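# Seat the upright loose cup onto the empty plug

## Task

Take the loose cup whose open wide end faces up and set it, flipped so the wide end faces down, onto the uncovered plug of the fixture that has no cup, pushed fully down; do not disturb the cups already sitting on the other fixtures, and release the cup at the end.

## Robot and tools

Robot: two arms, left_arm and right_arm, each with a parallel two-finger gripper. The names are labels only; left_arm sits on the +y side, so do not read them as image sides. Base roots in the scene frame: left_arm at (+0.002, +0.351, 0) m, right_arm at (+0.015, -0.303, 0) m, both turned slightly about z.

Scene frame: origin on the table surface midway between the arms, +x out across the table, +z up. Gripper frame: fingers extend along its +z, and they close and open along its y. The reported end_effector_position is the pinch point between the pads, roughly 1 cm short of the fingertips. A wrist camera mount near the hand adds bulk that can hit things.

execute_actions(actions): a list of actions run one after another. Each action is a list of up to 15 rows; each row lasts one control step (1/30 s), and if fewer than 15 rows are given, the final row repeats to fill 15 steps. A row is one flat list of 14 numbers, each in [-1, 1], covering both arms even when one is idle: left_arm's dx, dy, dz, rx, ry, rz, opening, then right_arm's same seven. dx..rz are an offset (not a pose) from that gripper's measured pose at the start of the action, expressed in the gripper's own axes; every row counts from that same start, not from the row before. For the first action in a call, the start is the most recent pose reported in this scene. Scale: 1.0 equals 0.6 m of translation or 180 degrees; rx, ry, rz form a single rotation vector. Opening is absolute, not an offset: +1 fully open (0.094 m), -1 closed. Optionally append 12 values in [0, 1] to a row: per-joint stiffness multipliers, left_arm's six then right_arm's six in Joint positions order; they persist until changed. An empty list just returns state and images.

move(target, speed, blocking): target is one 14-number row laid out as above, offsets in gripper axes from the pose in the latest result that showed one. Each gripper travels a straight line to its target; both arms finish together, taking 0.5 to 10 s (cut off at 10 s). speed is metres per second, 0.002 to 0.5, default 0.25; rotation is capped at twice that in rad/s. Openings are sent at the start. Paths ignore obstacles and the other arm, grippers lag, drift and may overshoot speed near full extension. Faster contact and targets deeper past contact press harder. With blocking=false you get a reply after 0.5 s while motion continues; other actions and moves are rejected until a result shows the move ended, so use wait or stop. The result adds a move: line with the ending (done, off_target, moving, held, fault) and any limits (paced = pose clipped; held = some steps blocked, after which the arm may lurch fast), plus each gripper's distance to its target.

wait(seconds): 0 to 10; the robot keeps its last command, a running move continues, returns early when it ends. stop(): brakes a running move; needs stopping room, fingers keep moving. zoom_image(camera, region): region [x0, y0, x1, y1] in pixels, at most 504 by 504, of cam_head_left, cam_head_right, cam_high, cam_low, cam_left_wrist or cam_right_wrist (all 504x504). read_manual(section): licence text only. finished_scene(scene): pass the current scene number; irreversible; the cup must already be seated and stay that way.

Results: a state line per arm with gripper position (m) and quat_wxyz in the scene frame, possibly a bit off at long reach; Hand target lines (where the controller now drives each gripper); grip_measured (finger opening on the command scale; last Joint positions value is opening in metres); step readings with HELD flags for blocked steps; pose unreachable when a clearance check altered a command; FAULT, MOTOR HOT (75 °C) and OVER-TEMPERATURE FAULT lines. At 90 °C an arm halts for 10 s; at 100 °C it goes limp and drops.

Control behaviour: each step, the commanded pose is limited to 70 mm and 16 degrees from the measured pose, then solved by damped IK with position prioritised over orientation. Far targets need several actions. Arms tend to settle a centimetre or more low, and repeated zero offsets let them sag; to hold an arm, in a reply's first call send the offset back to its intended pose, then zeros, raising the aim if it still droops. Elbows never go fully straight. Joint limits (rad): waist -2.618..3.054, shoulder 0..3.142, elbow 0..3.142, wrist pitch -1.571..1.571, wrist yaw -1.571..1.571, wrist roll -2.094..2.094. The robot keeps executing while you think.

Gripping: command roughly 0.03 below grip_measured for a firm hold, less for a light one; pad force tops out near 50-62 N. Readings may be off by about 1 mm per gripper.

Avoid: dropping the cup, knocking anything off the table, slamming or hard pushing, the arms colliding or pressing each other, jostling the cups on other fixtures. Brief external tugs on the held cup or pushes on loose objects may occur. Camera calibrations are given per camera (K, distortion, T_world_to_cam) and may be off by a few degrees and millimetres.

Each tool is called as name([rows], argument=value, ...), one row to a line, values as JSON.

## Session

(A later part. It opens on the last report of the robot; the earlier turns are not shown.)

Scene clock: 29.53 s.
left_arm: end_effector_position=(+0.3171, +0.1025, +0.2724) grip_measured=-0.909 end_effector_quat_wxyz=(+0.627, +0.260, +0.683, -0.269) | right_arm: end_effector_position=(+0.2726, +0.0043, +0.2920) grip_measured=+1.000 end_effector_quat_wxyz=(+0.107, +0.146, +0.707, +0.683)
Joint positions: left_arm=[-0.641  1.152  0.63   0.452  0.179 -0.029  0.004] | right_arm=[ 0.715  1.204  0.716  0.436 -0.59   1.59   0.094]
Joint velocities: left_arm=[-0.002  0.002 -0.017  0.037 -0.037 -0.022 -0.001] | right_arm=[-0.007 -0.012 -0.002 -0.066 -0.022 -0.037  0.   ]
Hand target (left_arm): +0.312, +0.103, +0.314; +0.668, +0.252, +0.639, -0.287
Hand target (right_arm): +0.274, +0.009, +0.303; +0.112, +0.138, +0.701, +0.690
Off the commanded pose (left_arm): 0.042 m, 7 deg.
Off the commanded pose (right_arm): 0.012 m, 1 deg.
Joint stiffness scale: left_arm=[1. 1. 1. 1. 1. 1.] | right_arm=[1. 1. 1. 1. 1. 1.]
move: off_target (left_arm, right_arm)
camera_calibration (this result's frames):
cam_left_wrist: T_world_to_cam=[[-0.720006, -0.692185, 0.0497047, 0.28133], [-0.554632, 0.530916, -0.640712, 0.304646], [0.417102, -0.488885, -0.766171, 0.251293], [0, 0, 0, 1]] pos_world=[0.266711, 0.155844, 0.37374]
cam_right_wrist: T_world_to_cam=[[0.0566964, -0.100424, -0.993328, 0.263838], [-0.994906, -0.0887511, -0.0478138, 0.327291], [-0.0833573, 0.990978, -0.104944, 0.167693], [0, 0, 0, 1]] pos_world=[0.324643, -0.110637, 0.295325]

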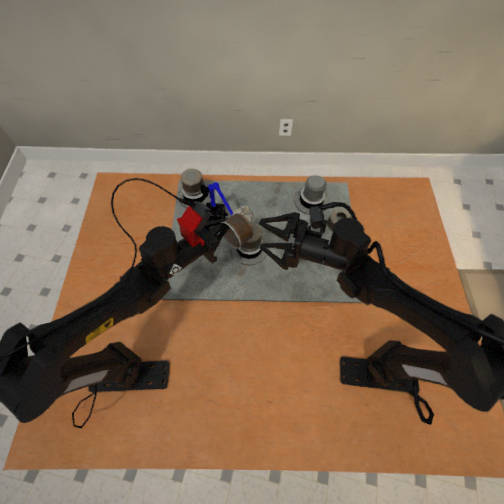

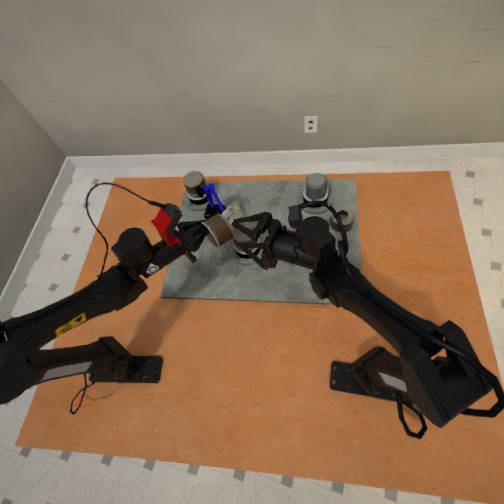

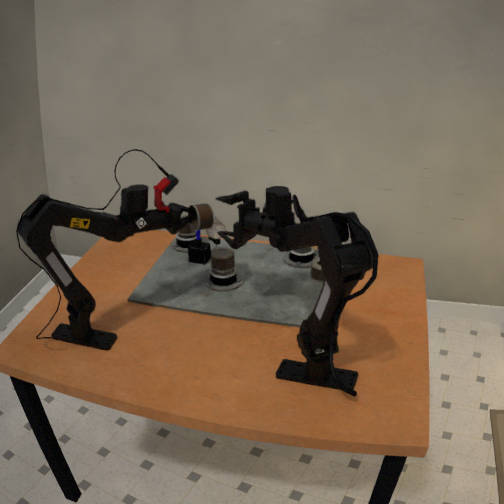

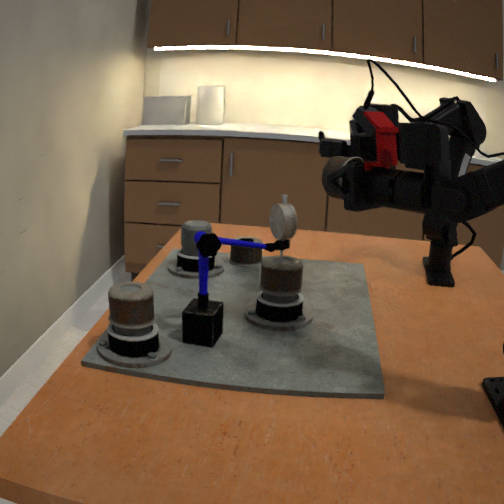

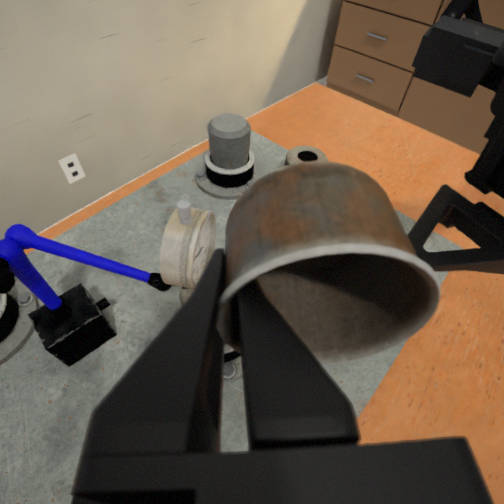

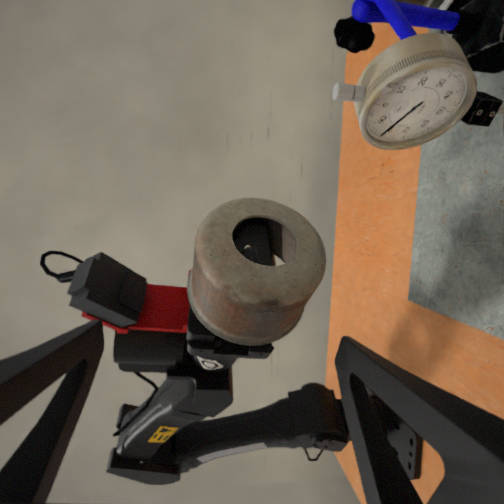

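execute_actions([
  [[-0.08,0,-0.005,0,-0.05,0,-1,0,0.0,0.008,0,0,0,1]],
])

wait(seconds=0.5)

Scene clock: 30.67 s.
left_arm: end_effector_position=(+0.3175, +0.1021, +0.2834) grip_measured=-0.909 end_effector_quat_wxyz=(+0.640, +0.252, +0.670, -0.278) | right_arm: end_effector_position=(+0.2734, +0.0040, +0.2920) grip_measured=+1.000 end_effector_quat_wxyz=(+0.109, +0.147, +0.707, +0.683)
Joint positions: left_arm=[-0.641  1.152  0.63   0.497  0.179 -0.045  0.004] | right_arm=[ 0.715  1.204  0.716  0.436 -0.586  1.59   0.094]
Joint velocities: left_arm=[-0.002 -0.002 -0.002 -0.037 -0.007  0.022  0.001] | right_arm=[ 0.007 -0.002 -0.007 -0.022  0.037 -0.007  0.   ]
Hand target (left_arm): +0.317, +0.104, +0.320; +0.678, +0.239, +0.632, -0.290
Hand target (right_arm): +0.274, +0.009, +0.292; +0.107, +0.146, +0.707, +0.683
Off the commanded pose (left_arm): 0.037 m, 6 deg.
Off the commanded pose (right_arm): 0.005 m, 0 deg.
Joint stiffness scale: left_arm=[1. 1. 1. 1. 1. 1.] | right_arm=[1. 1. 1. 1. 1. 1.]
Step readings (end_effector_position):
0: left_arm (+0.3170, +0.1024, +0.2727) | right_arm (+0.2726, +0.0043, +0.2920)
1: left_arm (+0.3171, +0.1024, +0.2736) | right_arm (+0.2727, +0.0043, +0.2920)
2: left_arm (+0.3171, +0.1024, +0.2746) | right_arm (+0.2729, +0.0042, +0.2920)
4: left_arm (+0.3173, +0.1023, +0.2778) | right_arm (+0.2731, +0.0041, +0.2920)
8: left_arm (+0.3174, +0.1022, +0.2815) | right_arm (+0.2732, +0.0041, +0.2920)
15: end_effector_position above
camera_calibration (this result's frames):
cam_left_wrist: T_world_to_cam=[[-0.721093, -0.690503, 0.0568349, 0.27898], [-0.537936, 0.506289, -0.674015, 0.318787], [0.436635, -0.516601, -0.736528, 0.24765], [0, 0, 0, 1]] pos_world=[0.264525, 0.159175, 0.381413]
cam_right_wrist: T_world_to_cam=[[0.0560172, -0.100739, -0.993335, 0.263932], [-0.995313, -0.0841883, -0.0475907, 0.328051], [-0.0788329, 0.991344, -0.104983, 0.166813], [0, 0, 0, 1]] pos_world=[0.324879, -0.111163, 0.295297]

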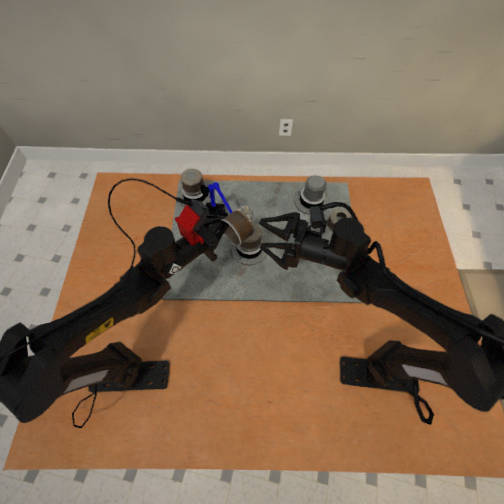

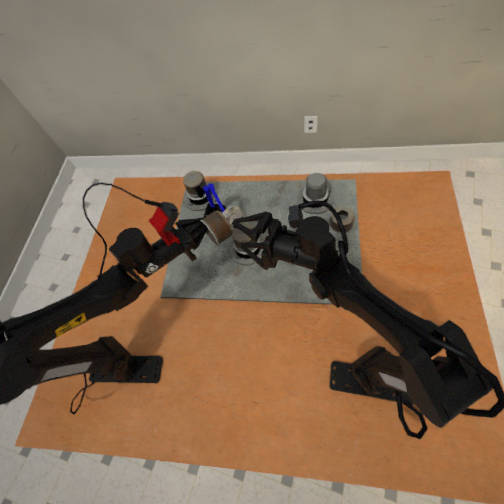

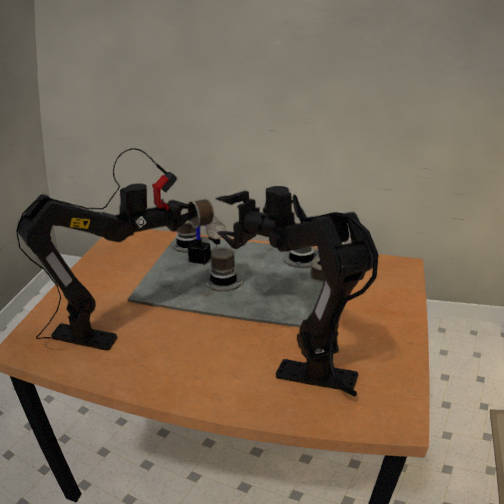

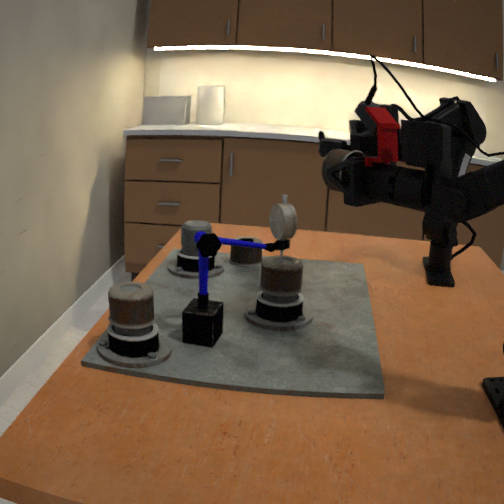

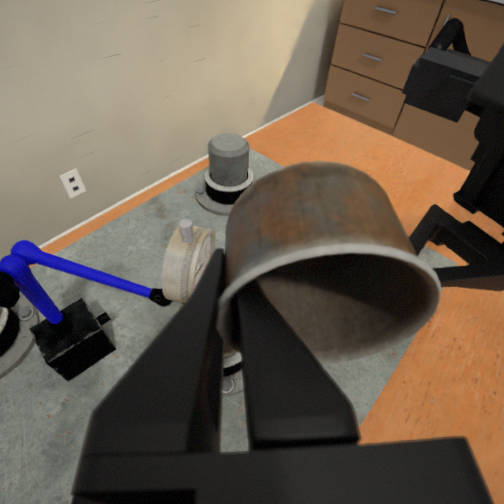

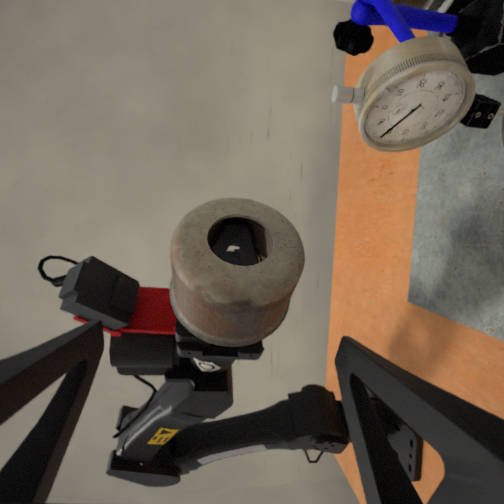

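Scene clock: 31.17 s.
left_arm: end_effector_position=(+0.3175, +0.1021, +0.2838) grip_measured=-0.909 end_effector_quat_wxyz=(+0.641, +0.252, +0.670, -0.278) | right_arm: end_effector_position=(+0.2734, +0.0040, +0.2920) grip_measured=+1.000 end_effector_quat_wxyz=(+0.109, +0.147, +0.707, +0.683)
Joint positions: left_arm=[-0.641  1.152  0.63   0.498  0.179 -0.046  0.004] | right_arm=[ 0.715  1.204  0.716  0.436 -0.586  1.59   0.094]
Joint velocities: left_arm=[-0.002  0.007  0.002 -0.051 -0.081 -0.037  0.001] | right_arm=[-0.002 -0.012 -0.017  0.022 -0.081  0.051  0.   ]
Hand target (left_arm): +0.317, +0.104, +0.320; +0.678, +0.239, +0.632, -0.290
Hand target (right_arm): +0.274, +0.009, +0.292; +0.107, +0.146, +0.707, +0.683
Off the commanded pose (left_arm): 0.037 m, 6 deg.
Off the commanded pose (right_arm): 0.005 m, 0 deg.
Joint stiffness scale: left_arm=[1. 1. 1. 1. 1. 1.] | right_arm=[1. 1. 1. 1. 1. 1.]
wait: 0.50 s; at rest by 0.17 s
camera_calibration (this result's frames):
cam_left_wrist: T_world_to_cam=[[-0.721122, -0.690437, 0.0572682, 0.278841], [-0.537448, 0.505336, -0.675118, 0.319302], [0.437187, -0.517621, -0.735483, 0.247552], [0, 0, 0, 1]] pos_world=[0.26446, 0.159305, 0.381669]
cam_right_wrist: T_world_to_cam=[[0.0560172, -0.100739, -0.993335, 0.263932], [-0.995313, -0.0841883, -0.0475907, 0.328051], [-0.0788329, 0.991344, -0.104983, 0.166813], [0, 0, 0, 1]] pos_world=[0.324879, -0.111163, 0.295297]

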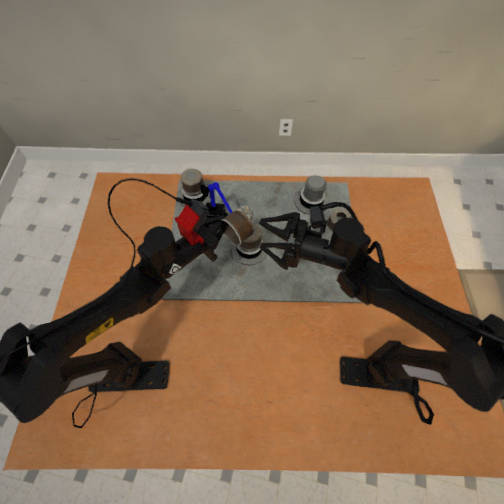

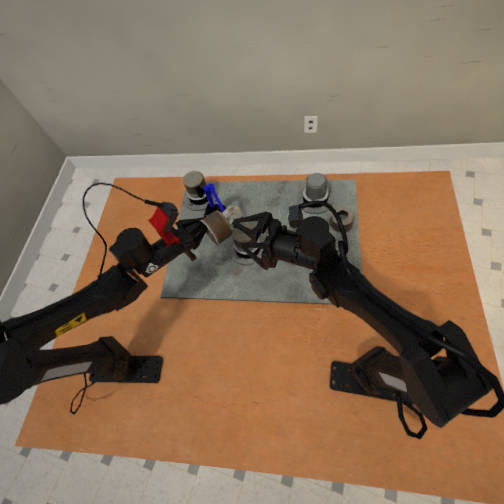

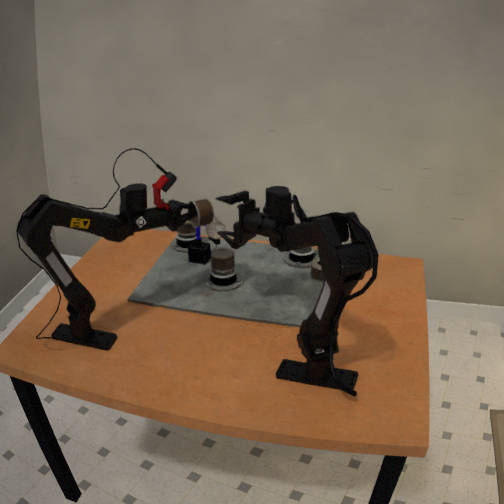

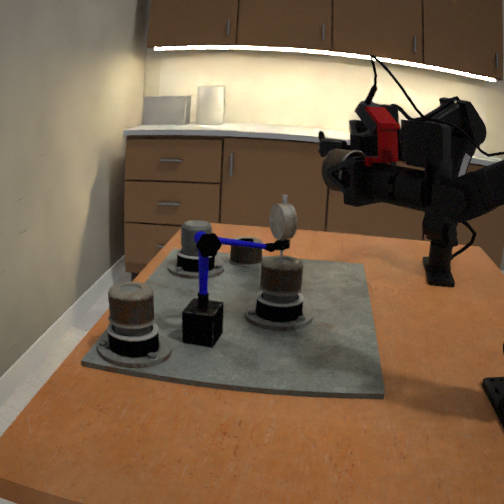

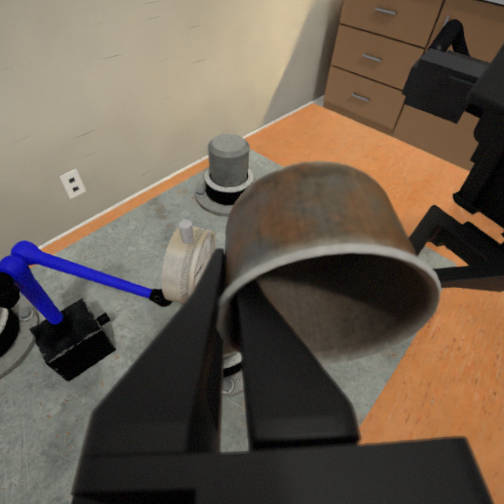

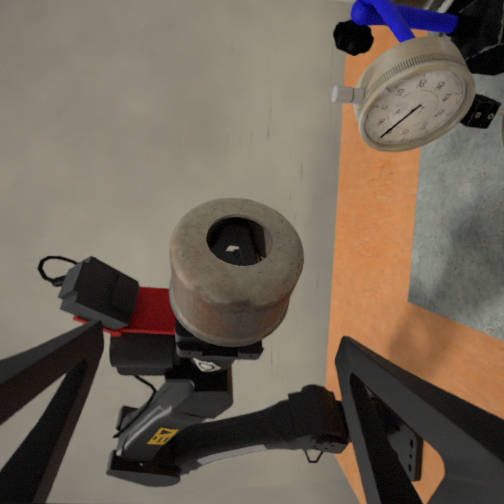

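execute_actions([
  [[-0.05,0,0,0,-0.03,0,-1,-0.005,0.005,0.04,0,0,0,1]],
  [[-0.05,0,0,0,-0.03,0,-1,-0.003,0.008,0.04,0,0,0,1]],
  [[-0.05,0,0,0,-0.03,0,-1,0,0.008,0.03,0,0,0,1]],
])

Scene clock: 33.70 s.
left_arm: end_effector_position=(+0.3176, +0.1022, +0.2836) grip_measured=-0.909 end_effector_quat_wxyz=(+0.639, +0.247, +0.672, -0.282) | right_arm: end_effector_position=(+0.2954, +0.0504, +0.2741) grip_measured=+1.000 end_effector_quat_wxyz=(+0.096, +0.159, +0.720, +0.669)
Joint positions: left_arm=[-0.641  1.152  0.63   0.497  0.178 -0.059  0.004] | right_arm=[ 0.801  1.414  0.839  0.476 -0.501  1.599  0.094]
Joint velocities: left_arm=[-0.017 -0.002 -0.007  0.007  0.007  0.051 -0.001] | right_arm=[-0.007 -0.002 -0.017  0.037 -0.066  0.037  0.   ]
Hand target (left_arm): +0.318, +0.104, +0.313; +0.670, +0.235, +0.640, -0.294
Hand target (right_arm): +0.297, +0.056, +0.276; +0.096, +0.160, +0.720, +0.668
Off the commanded pose (left_arm): 0.030 m, 5 deg.
Off the commanded pose (right_arm): 0.006 m, 0 deg.
Joint stiffness scale: left_arm=[1. 1. 1. 1. 1. 1.] | right_arm=[1. 1. 1. 1. 1. 1.]
Step readings (end_effector_position; steps 1 to 15: 1st action; 16 to 30: 2nd action; 31 to 45: 3rd action):
0: left_arm (+0.3175, +0.1021, +0.2838) | right_arm (+0.2734, +0.0040, +0.2920)
1: left_arm (+0.3175, +0.1021, +0.2838) | right_arm (+0.2744, +0.0059, +0.2914)
2: left_arm (+0.3175, +0.1021, +0.2838) | right_arm (+0.2762, +0.0101, +0.2917)
4: left_arm (+0.3175, +0.1021, +0.2838) | right_arm (+0.2789, +0.0182, +0.2882)
8: left_arm (+0.3175, +0.1021, +0.2838) | right_arm (+0.2821, +0.0216, +0.2804)
15: left_arm (+0.3175, +0.1021, +0.2838) | right_arm (+0.2830, +0.0213, +0.2807)
16: left_arm (+0.3175, +0.1021, +0.2838) | right_arm (+0.2840, +0.0230, +0.2803)
17: left_arm (+0.3175, +0.1021, +0.2838) | right_arm (+0.2858, +0.0273, +0.2808)
19: left_arm (+0.3175, +0.1021, +0.2838) | right_arm (+0.2882, +0.0355, +0.2786)
23: left_arm (+0.3176, +0.1022, +0.2837) | right_arm (+0.2903, +0.0389, +0.2727)
30: left_arm (+0.3176, +0.1022, +0.2837) | right_arm (+0.2911, +0.0386, +0.2731)
31: left_arm (+0.3176, +0.1022, +0.2837) | right_arm (+0.2919, +0.0398, +0.2730)
32: left_arm (+0.3176, +0.1022, +0.2837) | right_arm (+0.2930, +0.0427, +0.2736)
34: left_arm (+0.3176, +0.1022, +0.2837) | right_arm (+0.2943, +0.0482, +0.2739)
38: left_arm (+0.3176, +0.1022, +0.2836) | right_arm (+0.2951, +0.0505, +0.2741)
45: end_effector_position above
camera_calibration (this result's frames):
cam_left_wrist: T_world_to_cam=[[-0.719741, -0.690631, 0.0707246, 0.274751], [-0.544676, 0.498577, -0.674351, 0.321942], [0.430466, -0.52388, -0.735017, 0.250068], [0, 0, 0, 1]] pos_world=[0.265458, 0.160244, 0.381474]
cam_right_wrist: T_world_to_cam=[[0.0153534, -0.131652, -0.991177, 0.262643], [-0.996271, -0.0861853, -0.00398491, 0.341449], [-0.0849003, 0.987542, -0.132484, 0.13025], [0, 0, 0, 1]] pos_world=[0.347201, -0.0646217, 0.278943]

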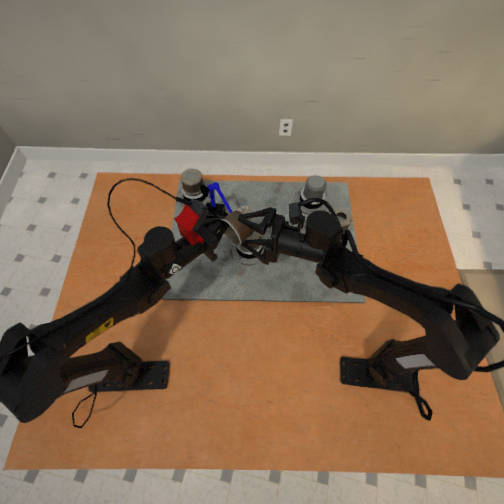

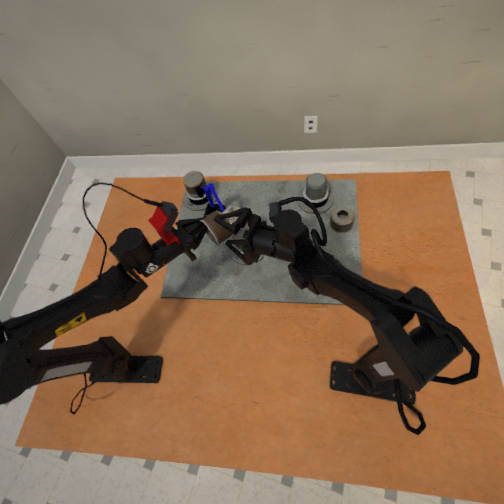

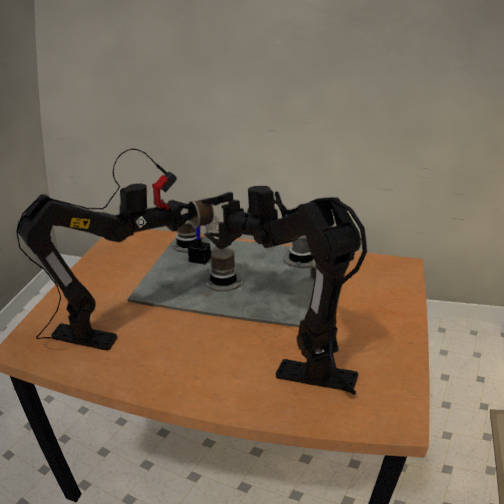

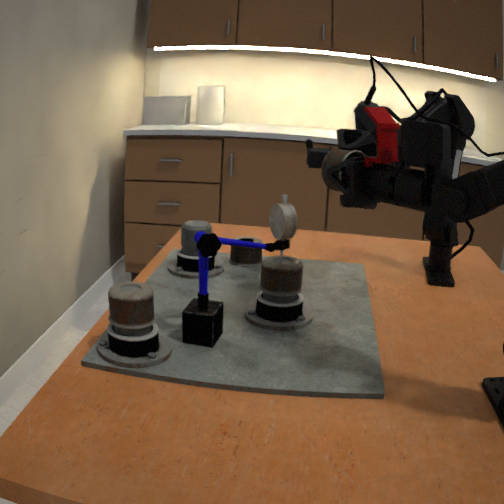

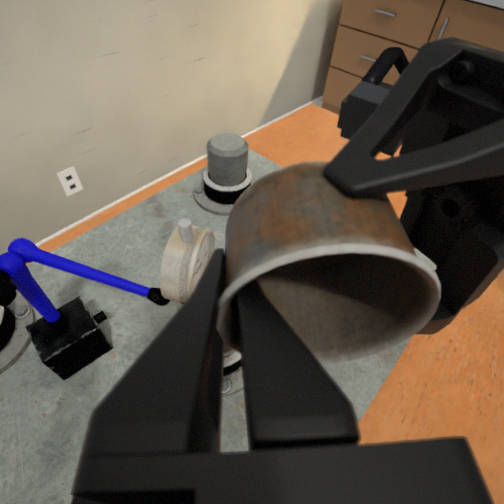

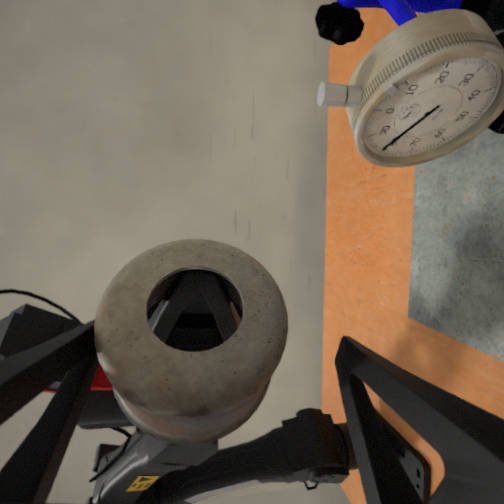

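execute_actions([
  [[-0.05,0,0,0,-0.03,0.006,-1,0.008,0.035,0.008,-0.025,0,0,1]],
  [[-0.05,0,0,0,-0.03,0.006,-1,0.008,0.022,0.03,-0.01,0,0,1]],
])

Scene clock: 35.20 s.
left_arm: end_effector_position=(+0.3176, +0.1022, +0.2837) grip_measured=-0.909 end_effector_quat_wxyz=(+0.640, +0.249, +0.671, -0.281) | right_arm: end_effector_position=(+0.2951, +0.0669, +0.2948) grip_measured=+1.000 end_effector_quat_wxyz=(+0.098, +0.162, +0.692, +0.697)
Joint positions: left_arm=[-0.641  1.152  0.63   0.498  0.178 -0.054  0.004] | right_arm=[ 0.848  1.45   0.872  0.568 -0.448  1.657  0.094]
Joint velocities: left_arm=[-0.017  0.007 -0.017  0.066 -0.066 -0.022  0.   ] | right_arm=[-0.007 -0.007  0.012  0.007 -0.022  0.007  0.   ]
Hand target (left_arm): +0.318, +0.104, +0.313; +0.672, +0.241, +0.638, -0.288
Hand target (right_arm): +0.297, +0.071, +0.305; +0.103, +0.157, +0.684, +0.705
Off the commanded pose (left_arm): 0.030 m, 5 deg.
Off the commanded pose (right_arm): 0.012 m, 1 deg.
Joint stiffness scale: left_arm=[1. 1. 1. 1. 1. 1.] | right_arm=[1. 1. 1. 1. 1. 1.]
Step readings (end_effector_position; steps 1 to 15: 1st action; 16 to 30: 2nd action):
0: left_arm (+0.3176, +0.1022, +0.2836) | right_arm (+0.2954, +0.0504, +0.2741)
1: left_arm (+0.3176, +0.1022, +0.2836) | right_arm (+0.2955, +0.0507, +0.2761)
2: left_arm (+0.3176, +0.1022, +0.2836) | right_arm (+0.2954, +0.0513, +0.2784)
4: left_arm (+0.3176, +0.1022, +0.2837) | right_arm (+0.2942, +0.0529, +0.2837)
8: left_arm (+0.3176, +0.1022, +0.2837) | right_arm (+0.2940, +0.0537, +0.2891)
15: left_arm (+0.3176, +0.1022, +0.2837) | right_arm (+0.2946, +0.0535, +0.2920)
16: left_arm (+0.3176, +0.1022, +0.2837) | right_arm (+0.2951, +0.0548, +0.2925)
17: left_arm (+0.3176, +0.1022, +0.2837) | right_arm (+0.2954, +0.0579, +0.2937)
19: left_arm (+0.3176, +0.1022, +0.2837) | right_arm (+0.2942, +0.0643, +0.2953)
23: left_arm (+0.3176, +0.1022, +0.2837) | right_arm (+0.2941, +0.0673, +0.2945)
30: end_effector_position above
camera_calibration (this result's frames):
cam_left_wrist: T_world_to_cam=[[-0.720104, -0.690785, 0.0653201, 0.276409], [-0.541894, 0.501092, -0.674728, 0.320973], [0.43336, -0.52127, -0.735171, 0.248993], [0, 0, 0, 1]] pos_world=[0.265073, 0.159895, 0.381567]
cam_right_wrist: T_world_to_cam=[[0.0280306, -0.054264, -0.998133, 0.278446], [-0.996831, -0.0758778, -0.0238689, 0.347981], [-0.0744409, 0.995639, -0.056219, 0.0905076], [0, 0, 0, 1]] pos_world=[0.345811, -0.0485993, 0.29132]

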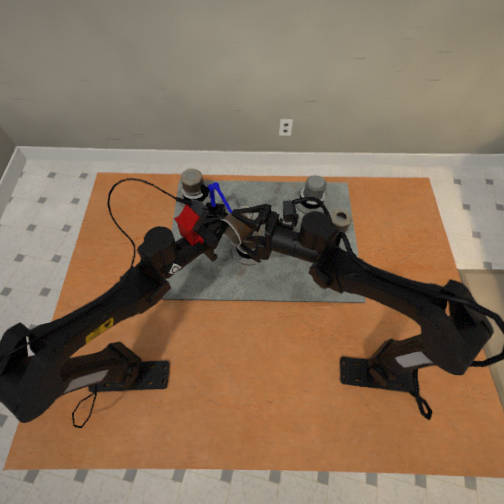

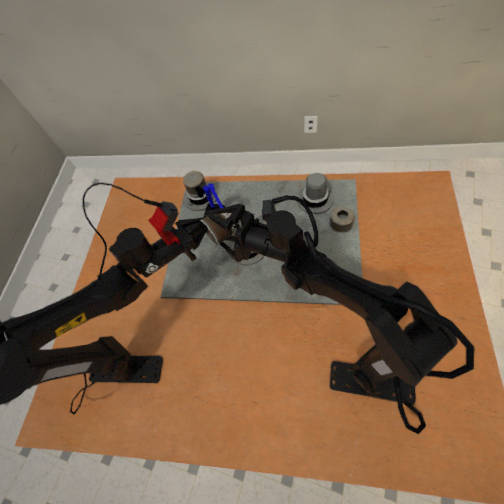

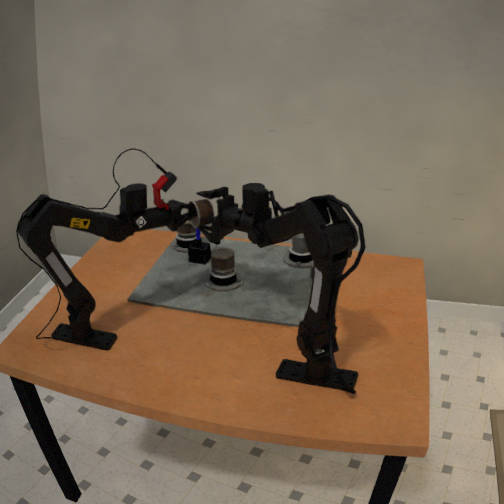

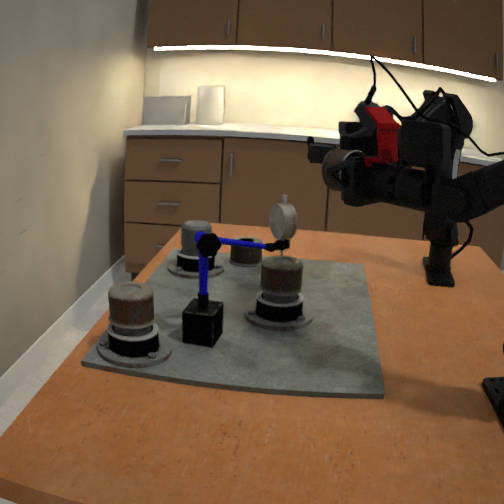

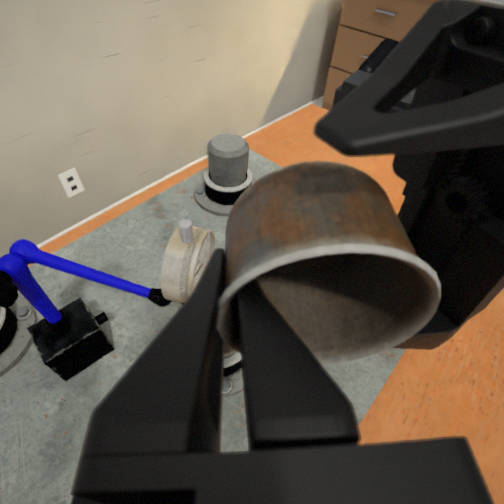

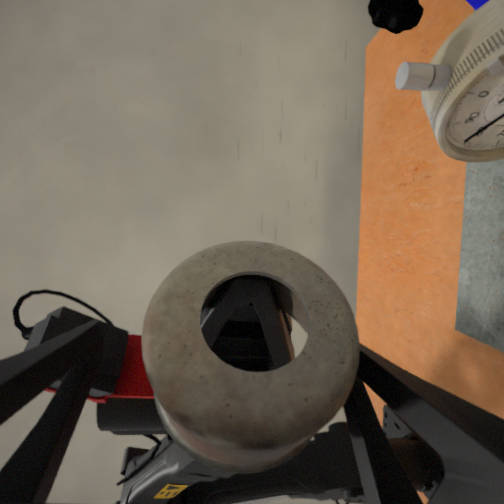

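execute_actions([
  [[-0.05,0,0,0,-0.03,0.003,-1,0,-0.005,0.022,0,0,-0.015,1]],
  [[-0.05,0,0,0,-0.03,0.003,-1,0,0.01,0.005,0,0,0,0.7]],
])

Scene clock: 36.87 s.
left_arm: end_effector_position=(+0.3176, +0.1022, +0.2837) grip_measured=-0.909 end_effector_quat_wxyz=(+0.640, +0.249, +0.671, -0.281) | right_arm: end_effector_position=(+0.2991, +0.0742, +0.2810) grip_measured=+0.703 end_effector_quat_wxyz=(+0.104, +0.157, +0.701, +0.688)
Joint positions: left_arm=[-0.641  1.152  0.63   0.498  0.178 -0.054  0.004] | right_arm=[ 0.858  1.493  0.877  0.58  -0.435  1.626  0.08 ]
Joint velocities: left_arm=[-0.007 -0.007  0.012 -0.095  0.066  0.022 -0.001] | right_arm=[-0.012  0.002 -0.002 -0.022  0.022 -0.022  0.   ]
Hand target (left_arm): +0.318, +0.104, +0.313; +0.671, +0.239, +0.639, -0.290
Hand target (right_arm): +0.300, +0.077, +0.287; +0.105, +0.157, +0.700, +0.688
Off the commanded pose (left_arm): 0.030 m, 5 deg.
Off the commanded pose (right_arm): 0.007 m, 0 deg.
Joint stiffness scale: left_arm=[1. 1. 1. 1. 1. 1.] | right_arm=[1. 1. 1. 1. 1. 1.]
Step readings (end_effector_position; steps 1 to 15: 1st action; 16 to 30: 2nd action):
0: left_arm (+0.3176, +0.1022, +0.2837) | right_arm (+0.2953, +0.0668, +0.2949)
1: left_arm (+0.3176, +0.1022, +0.2837) | right_arm (+0.2957, +0.0675, +0.2940)
2: left_arm (+0.3176, +0.1022, +0.2837) | right_arm (+0.2964, +0.0689, +0.2935)
4: left_arm (+0.3176, +0.1022, +0.2837) | right_arm (+0.2974, +0.0721, +0.2880)
8: left_arm (+0.3176, +0.1022, +0.2837) | right_arm (+0.2988, +0.0743, +0.2811)
15: left_arm (+0.3176, +0.1022, +0.2837) | right_arm (+0.2991, +0.0742, +0.2813)
16: left_arm (+0.3176, +0.1022, +0.2837) | right_arm (+0.2991, +0.0742, +0.2811)
17: left_arm (+0.3176, +0.1022, +0.2837) | right_arm (+0.2991, +0.0742, +0.2811)
19: left_arm (+0.3176, +0.1022, +0.2837) | right_arm (+0.2991, +0.0742, +0.2810)
23: left_arm (+0.3176, +0.1022, +0.2837) | right_arm (+0.2991, +0.0742, +0.2810)
30: end_effector_position above
camera_calibration (this result's frames):
cam_left_wrist: T_world_to_cam=[[-0.720104, -0.690785, 0.0653201, 0.276409], [-0.541894, 0.501092, -0.674728, 0.320973], [0.43336, -0.52127, -0.735171, 0.248993], [0, 0, 0, 1]] pos_world=[0.265073, 0.159895, 0.381567]
cam_right_wrist: T_world_to_cam=[[0.0382979, -0.0832407, -0.995793, 0.26334], [-0.99672, -0.0742847, -0.0321239, 0.354409], [-0.0712981, 0.993757, -0.0858126, 0.0903045], [0, 0, 0, 1]] pos_world=[0.3496, -0.041493, 0.281366]

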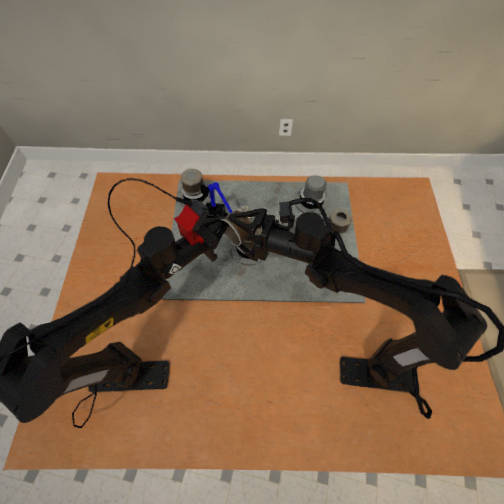

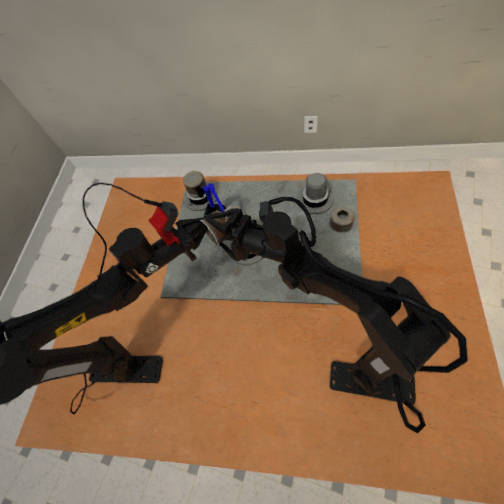

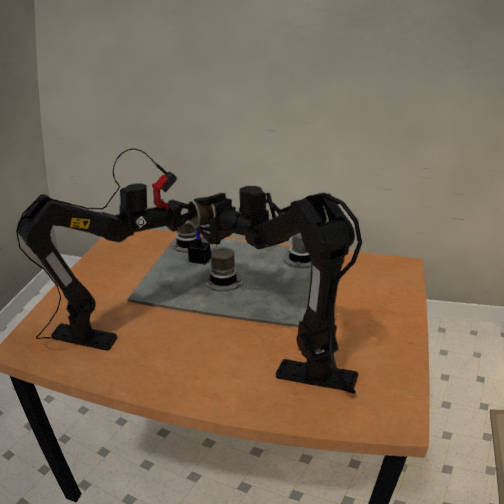

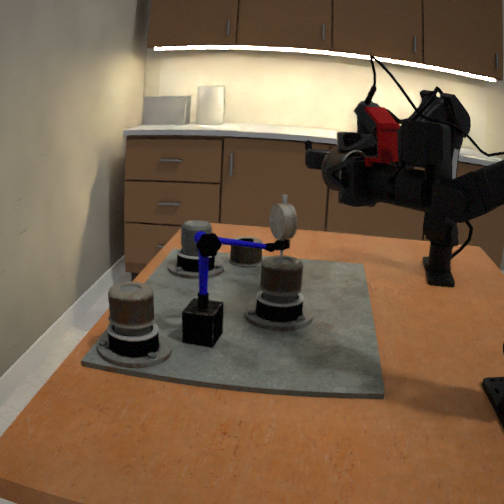

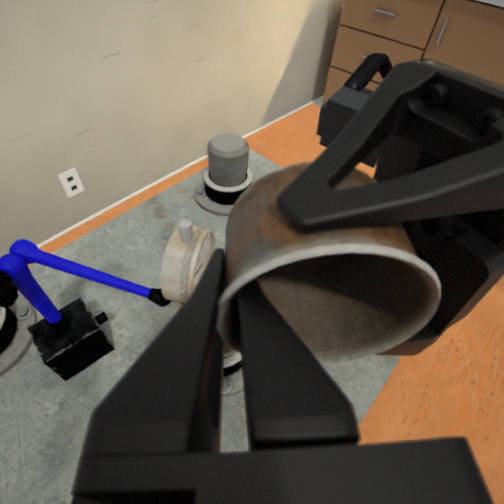

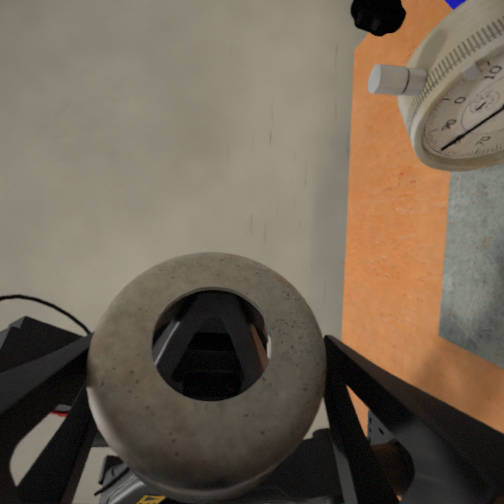

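Good. Close.

execute_actions([
  [[-0.04,0,0,0,-0.025,0.003,-1,0,0.025,0,-0.005,0,0,0.55]],
  [[-0.04,0,0,0,-0.025,0.003,-1,0,0.02,0,0,0,0,0.4]],
])

Scene clock: 38.17 s.
left_arm: end_effector_position=(+0.3178, +0.1026, +0.2819) grip_measured=-0.909 end_effector_quat_wxyz=(+0.637, +0.248, +0.674, -0.280) | right_arm: end_effector_position=(+0.3001, +0.0751, +0.2839) grip_measured=+0.474 end_effector_quat_wxyz=(+0.102, +0.160, +0.701, +0.688)
Joint positions: left_arm=[-0.641  1.152  0.63   0.492  0.176 -0.056  0.004] | right_arm=[ 0.858  1.493  0.891  0.564 -0.435  1.633  0.069]
Joint velocities: left_arm=[-0.007 -0.002 -0.017  0.007 -0.022  0.081 -0.001] | right_arm=[-0.017 -0.007 -0.027  0.007  0.037  0.037 -0.   ]
Hand target (left_arm): +0.318, +0.103, +0.306; +0.665, +0.242, +0.646, -0.287
Hand target (right_arm): +0.300, +0.075, +0.295; +0.103, +0.159, +0.699, +0.690
Off the commanded pose (left_arm): 0.025 m, 5 deg.
Off the commanded pose (right_arm): 0.011 m, 0 deg.
Joint stiffness scale: left_arm=[1. 1. 1. 1. 1. 1.] | right_arm=[1. 1. 1. 1. 1. 1.]
Step readings (end_effector_position; steps 1 to 15: 1st action; 16 to 30: 2nd action):
0: left_arm (+0.3176, +0.1022, +0.2837) | right_arm (+0.2991, +0.0742, +0.2810)
1: left_arm (+0.3176, +0.1022, +0.2831) | right_arm (+0.2992, +0.0743, +0.2817)
2: left_arm (+0.3175, +0.1023, +0.2824) | right_arm (+0.2994, +0.0745, +0.2830)
4: left_arm (+0.3175, +0.1023, +0.2825) | right_arm (+0.2995, +0.0746, +0.2836)
8: left_arm (+0.3175, +0.1023, +0.2825) | right_arm (+0.2996, +0.0746, +0.2834)
15: left_arm (+0.3175, +0.1023, +0.2825) | right_arm (+0.2996, +0.0746, +0.2834)
16: left_arm (+0.3174, +0.1022, +0.2821) | right_arm (+0.2997, +0.0747, +0.2837)
17: left_arm (+0.3175, +0.1023, +0.2819) | right_arm (+0.2998, +0.0748, +0.2838)
19: left_arm (+0.3176, +0.1024, +0.2819) | right_arm (+0.3000, +0.0750, +0.2840)
23: left_arm (+0.3177, +0.1025, +0.2819) | right_arm (+0.3000, +0.0751, +0.2840)
30: end_effector_position above
camera_calibration (this result's frames):
cam_left_wrist: T_world_to_cam=[[-0.718012, -0.69261, 0.0689168, 0.27542], [-0.547739, 0.501167, -0.669935, 0.320205], [0.429465, -0.51877, -0.739214, 0.2499], [0, 0, 0, 1]] pos_world=[0.26582, 0.159923, 0.380265]
cam_right_wrist: T_world_to_cam=[[0.0305388, -0.0820812, -0.996158, 0.268679], [-0.996956, -0.074025, -0.0244638, 0.353384], [-0.0717325, 0.993873, -0.084092, 0.0893649], [0, 0, 0, 1]] pos_world=[0.350513, -0.0406046, 0.283807]

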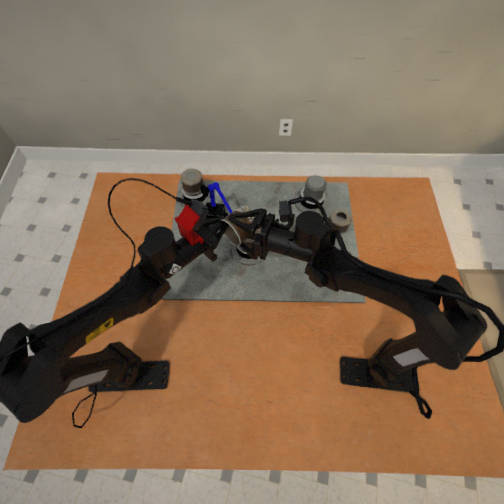

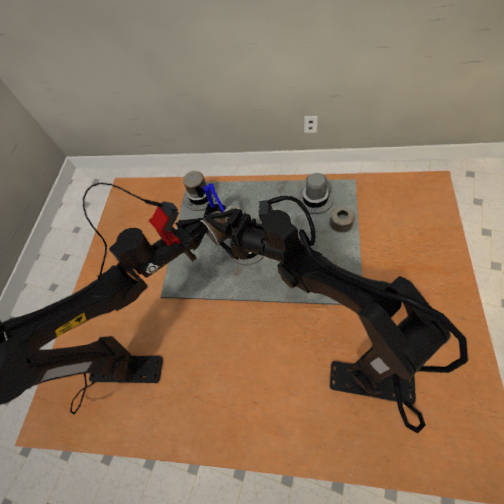

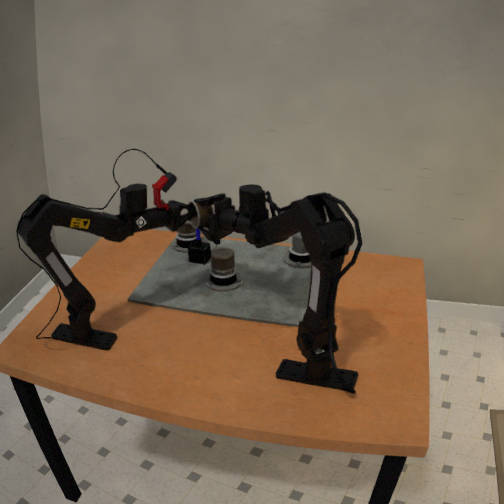

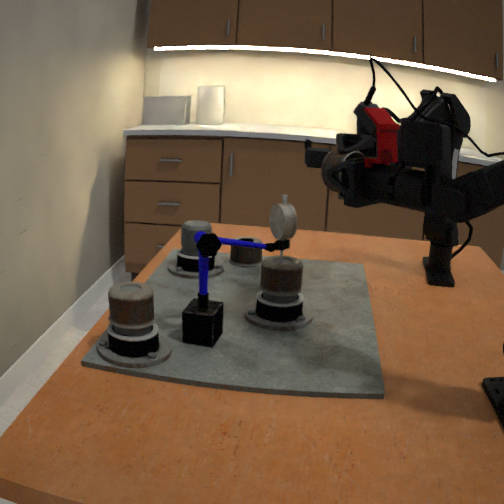

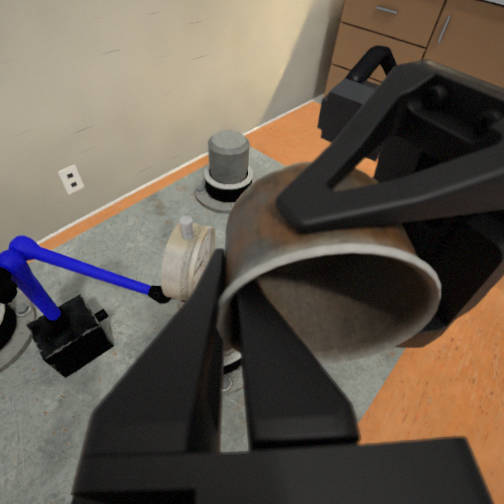

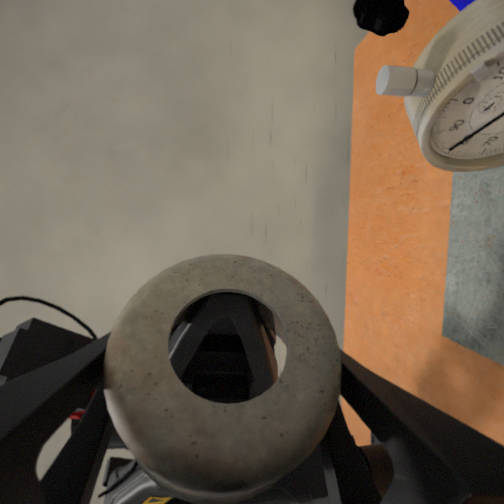

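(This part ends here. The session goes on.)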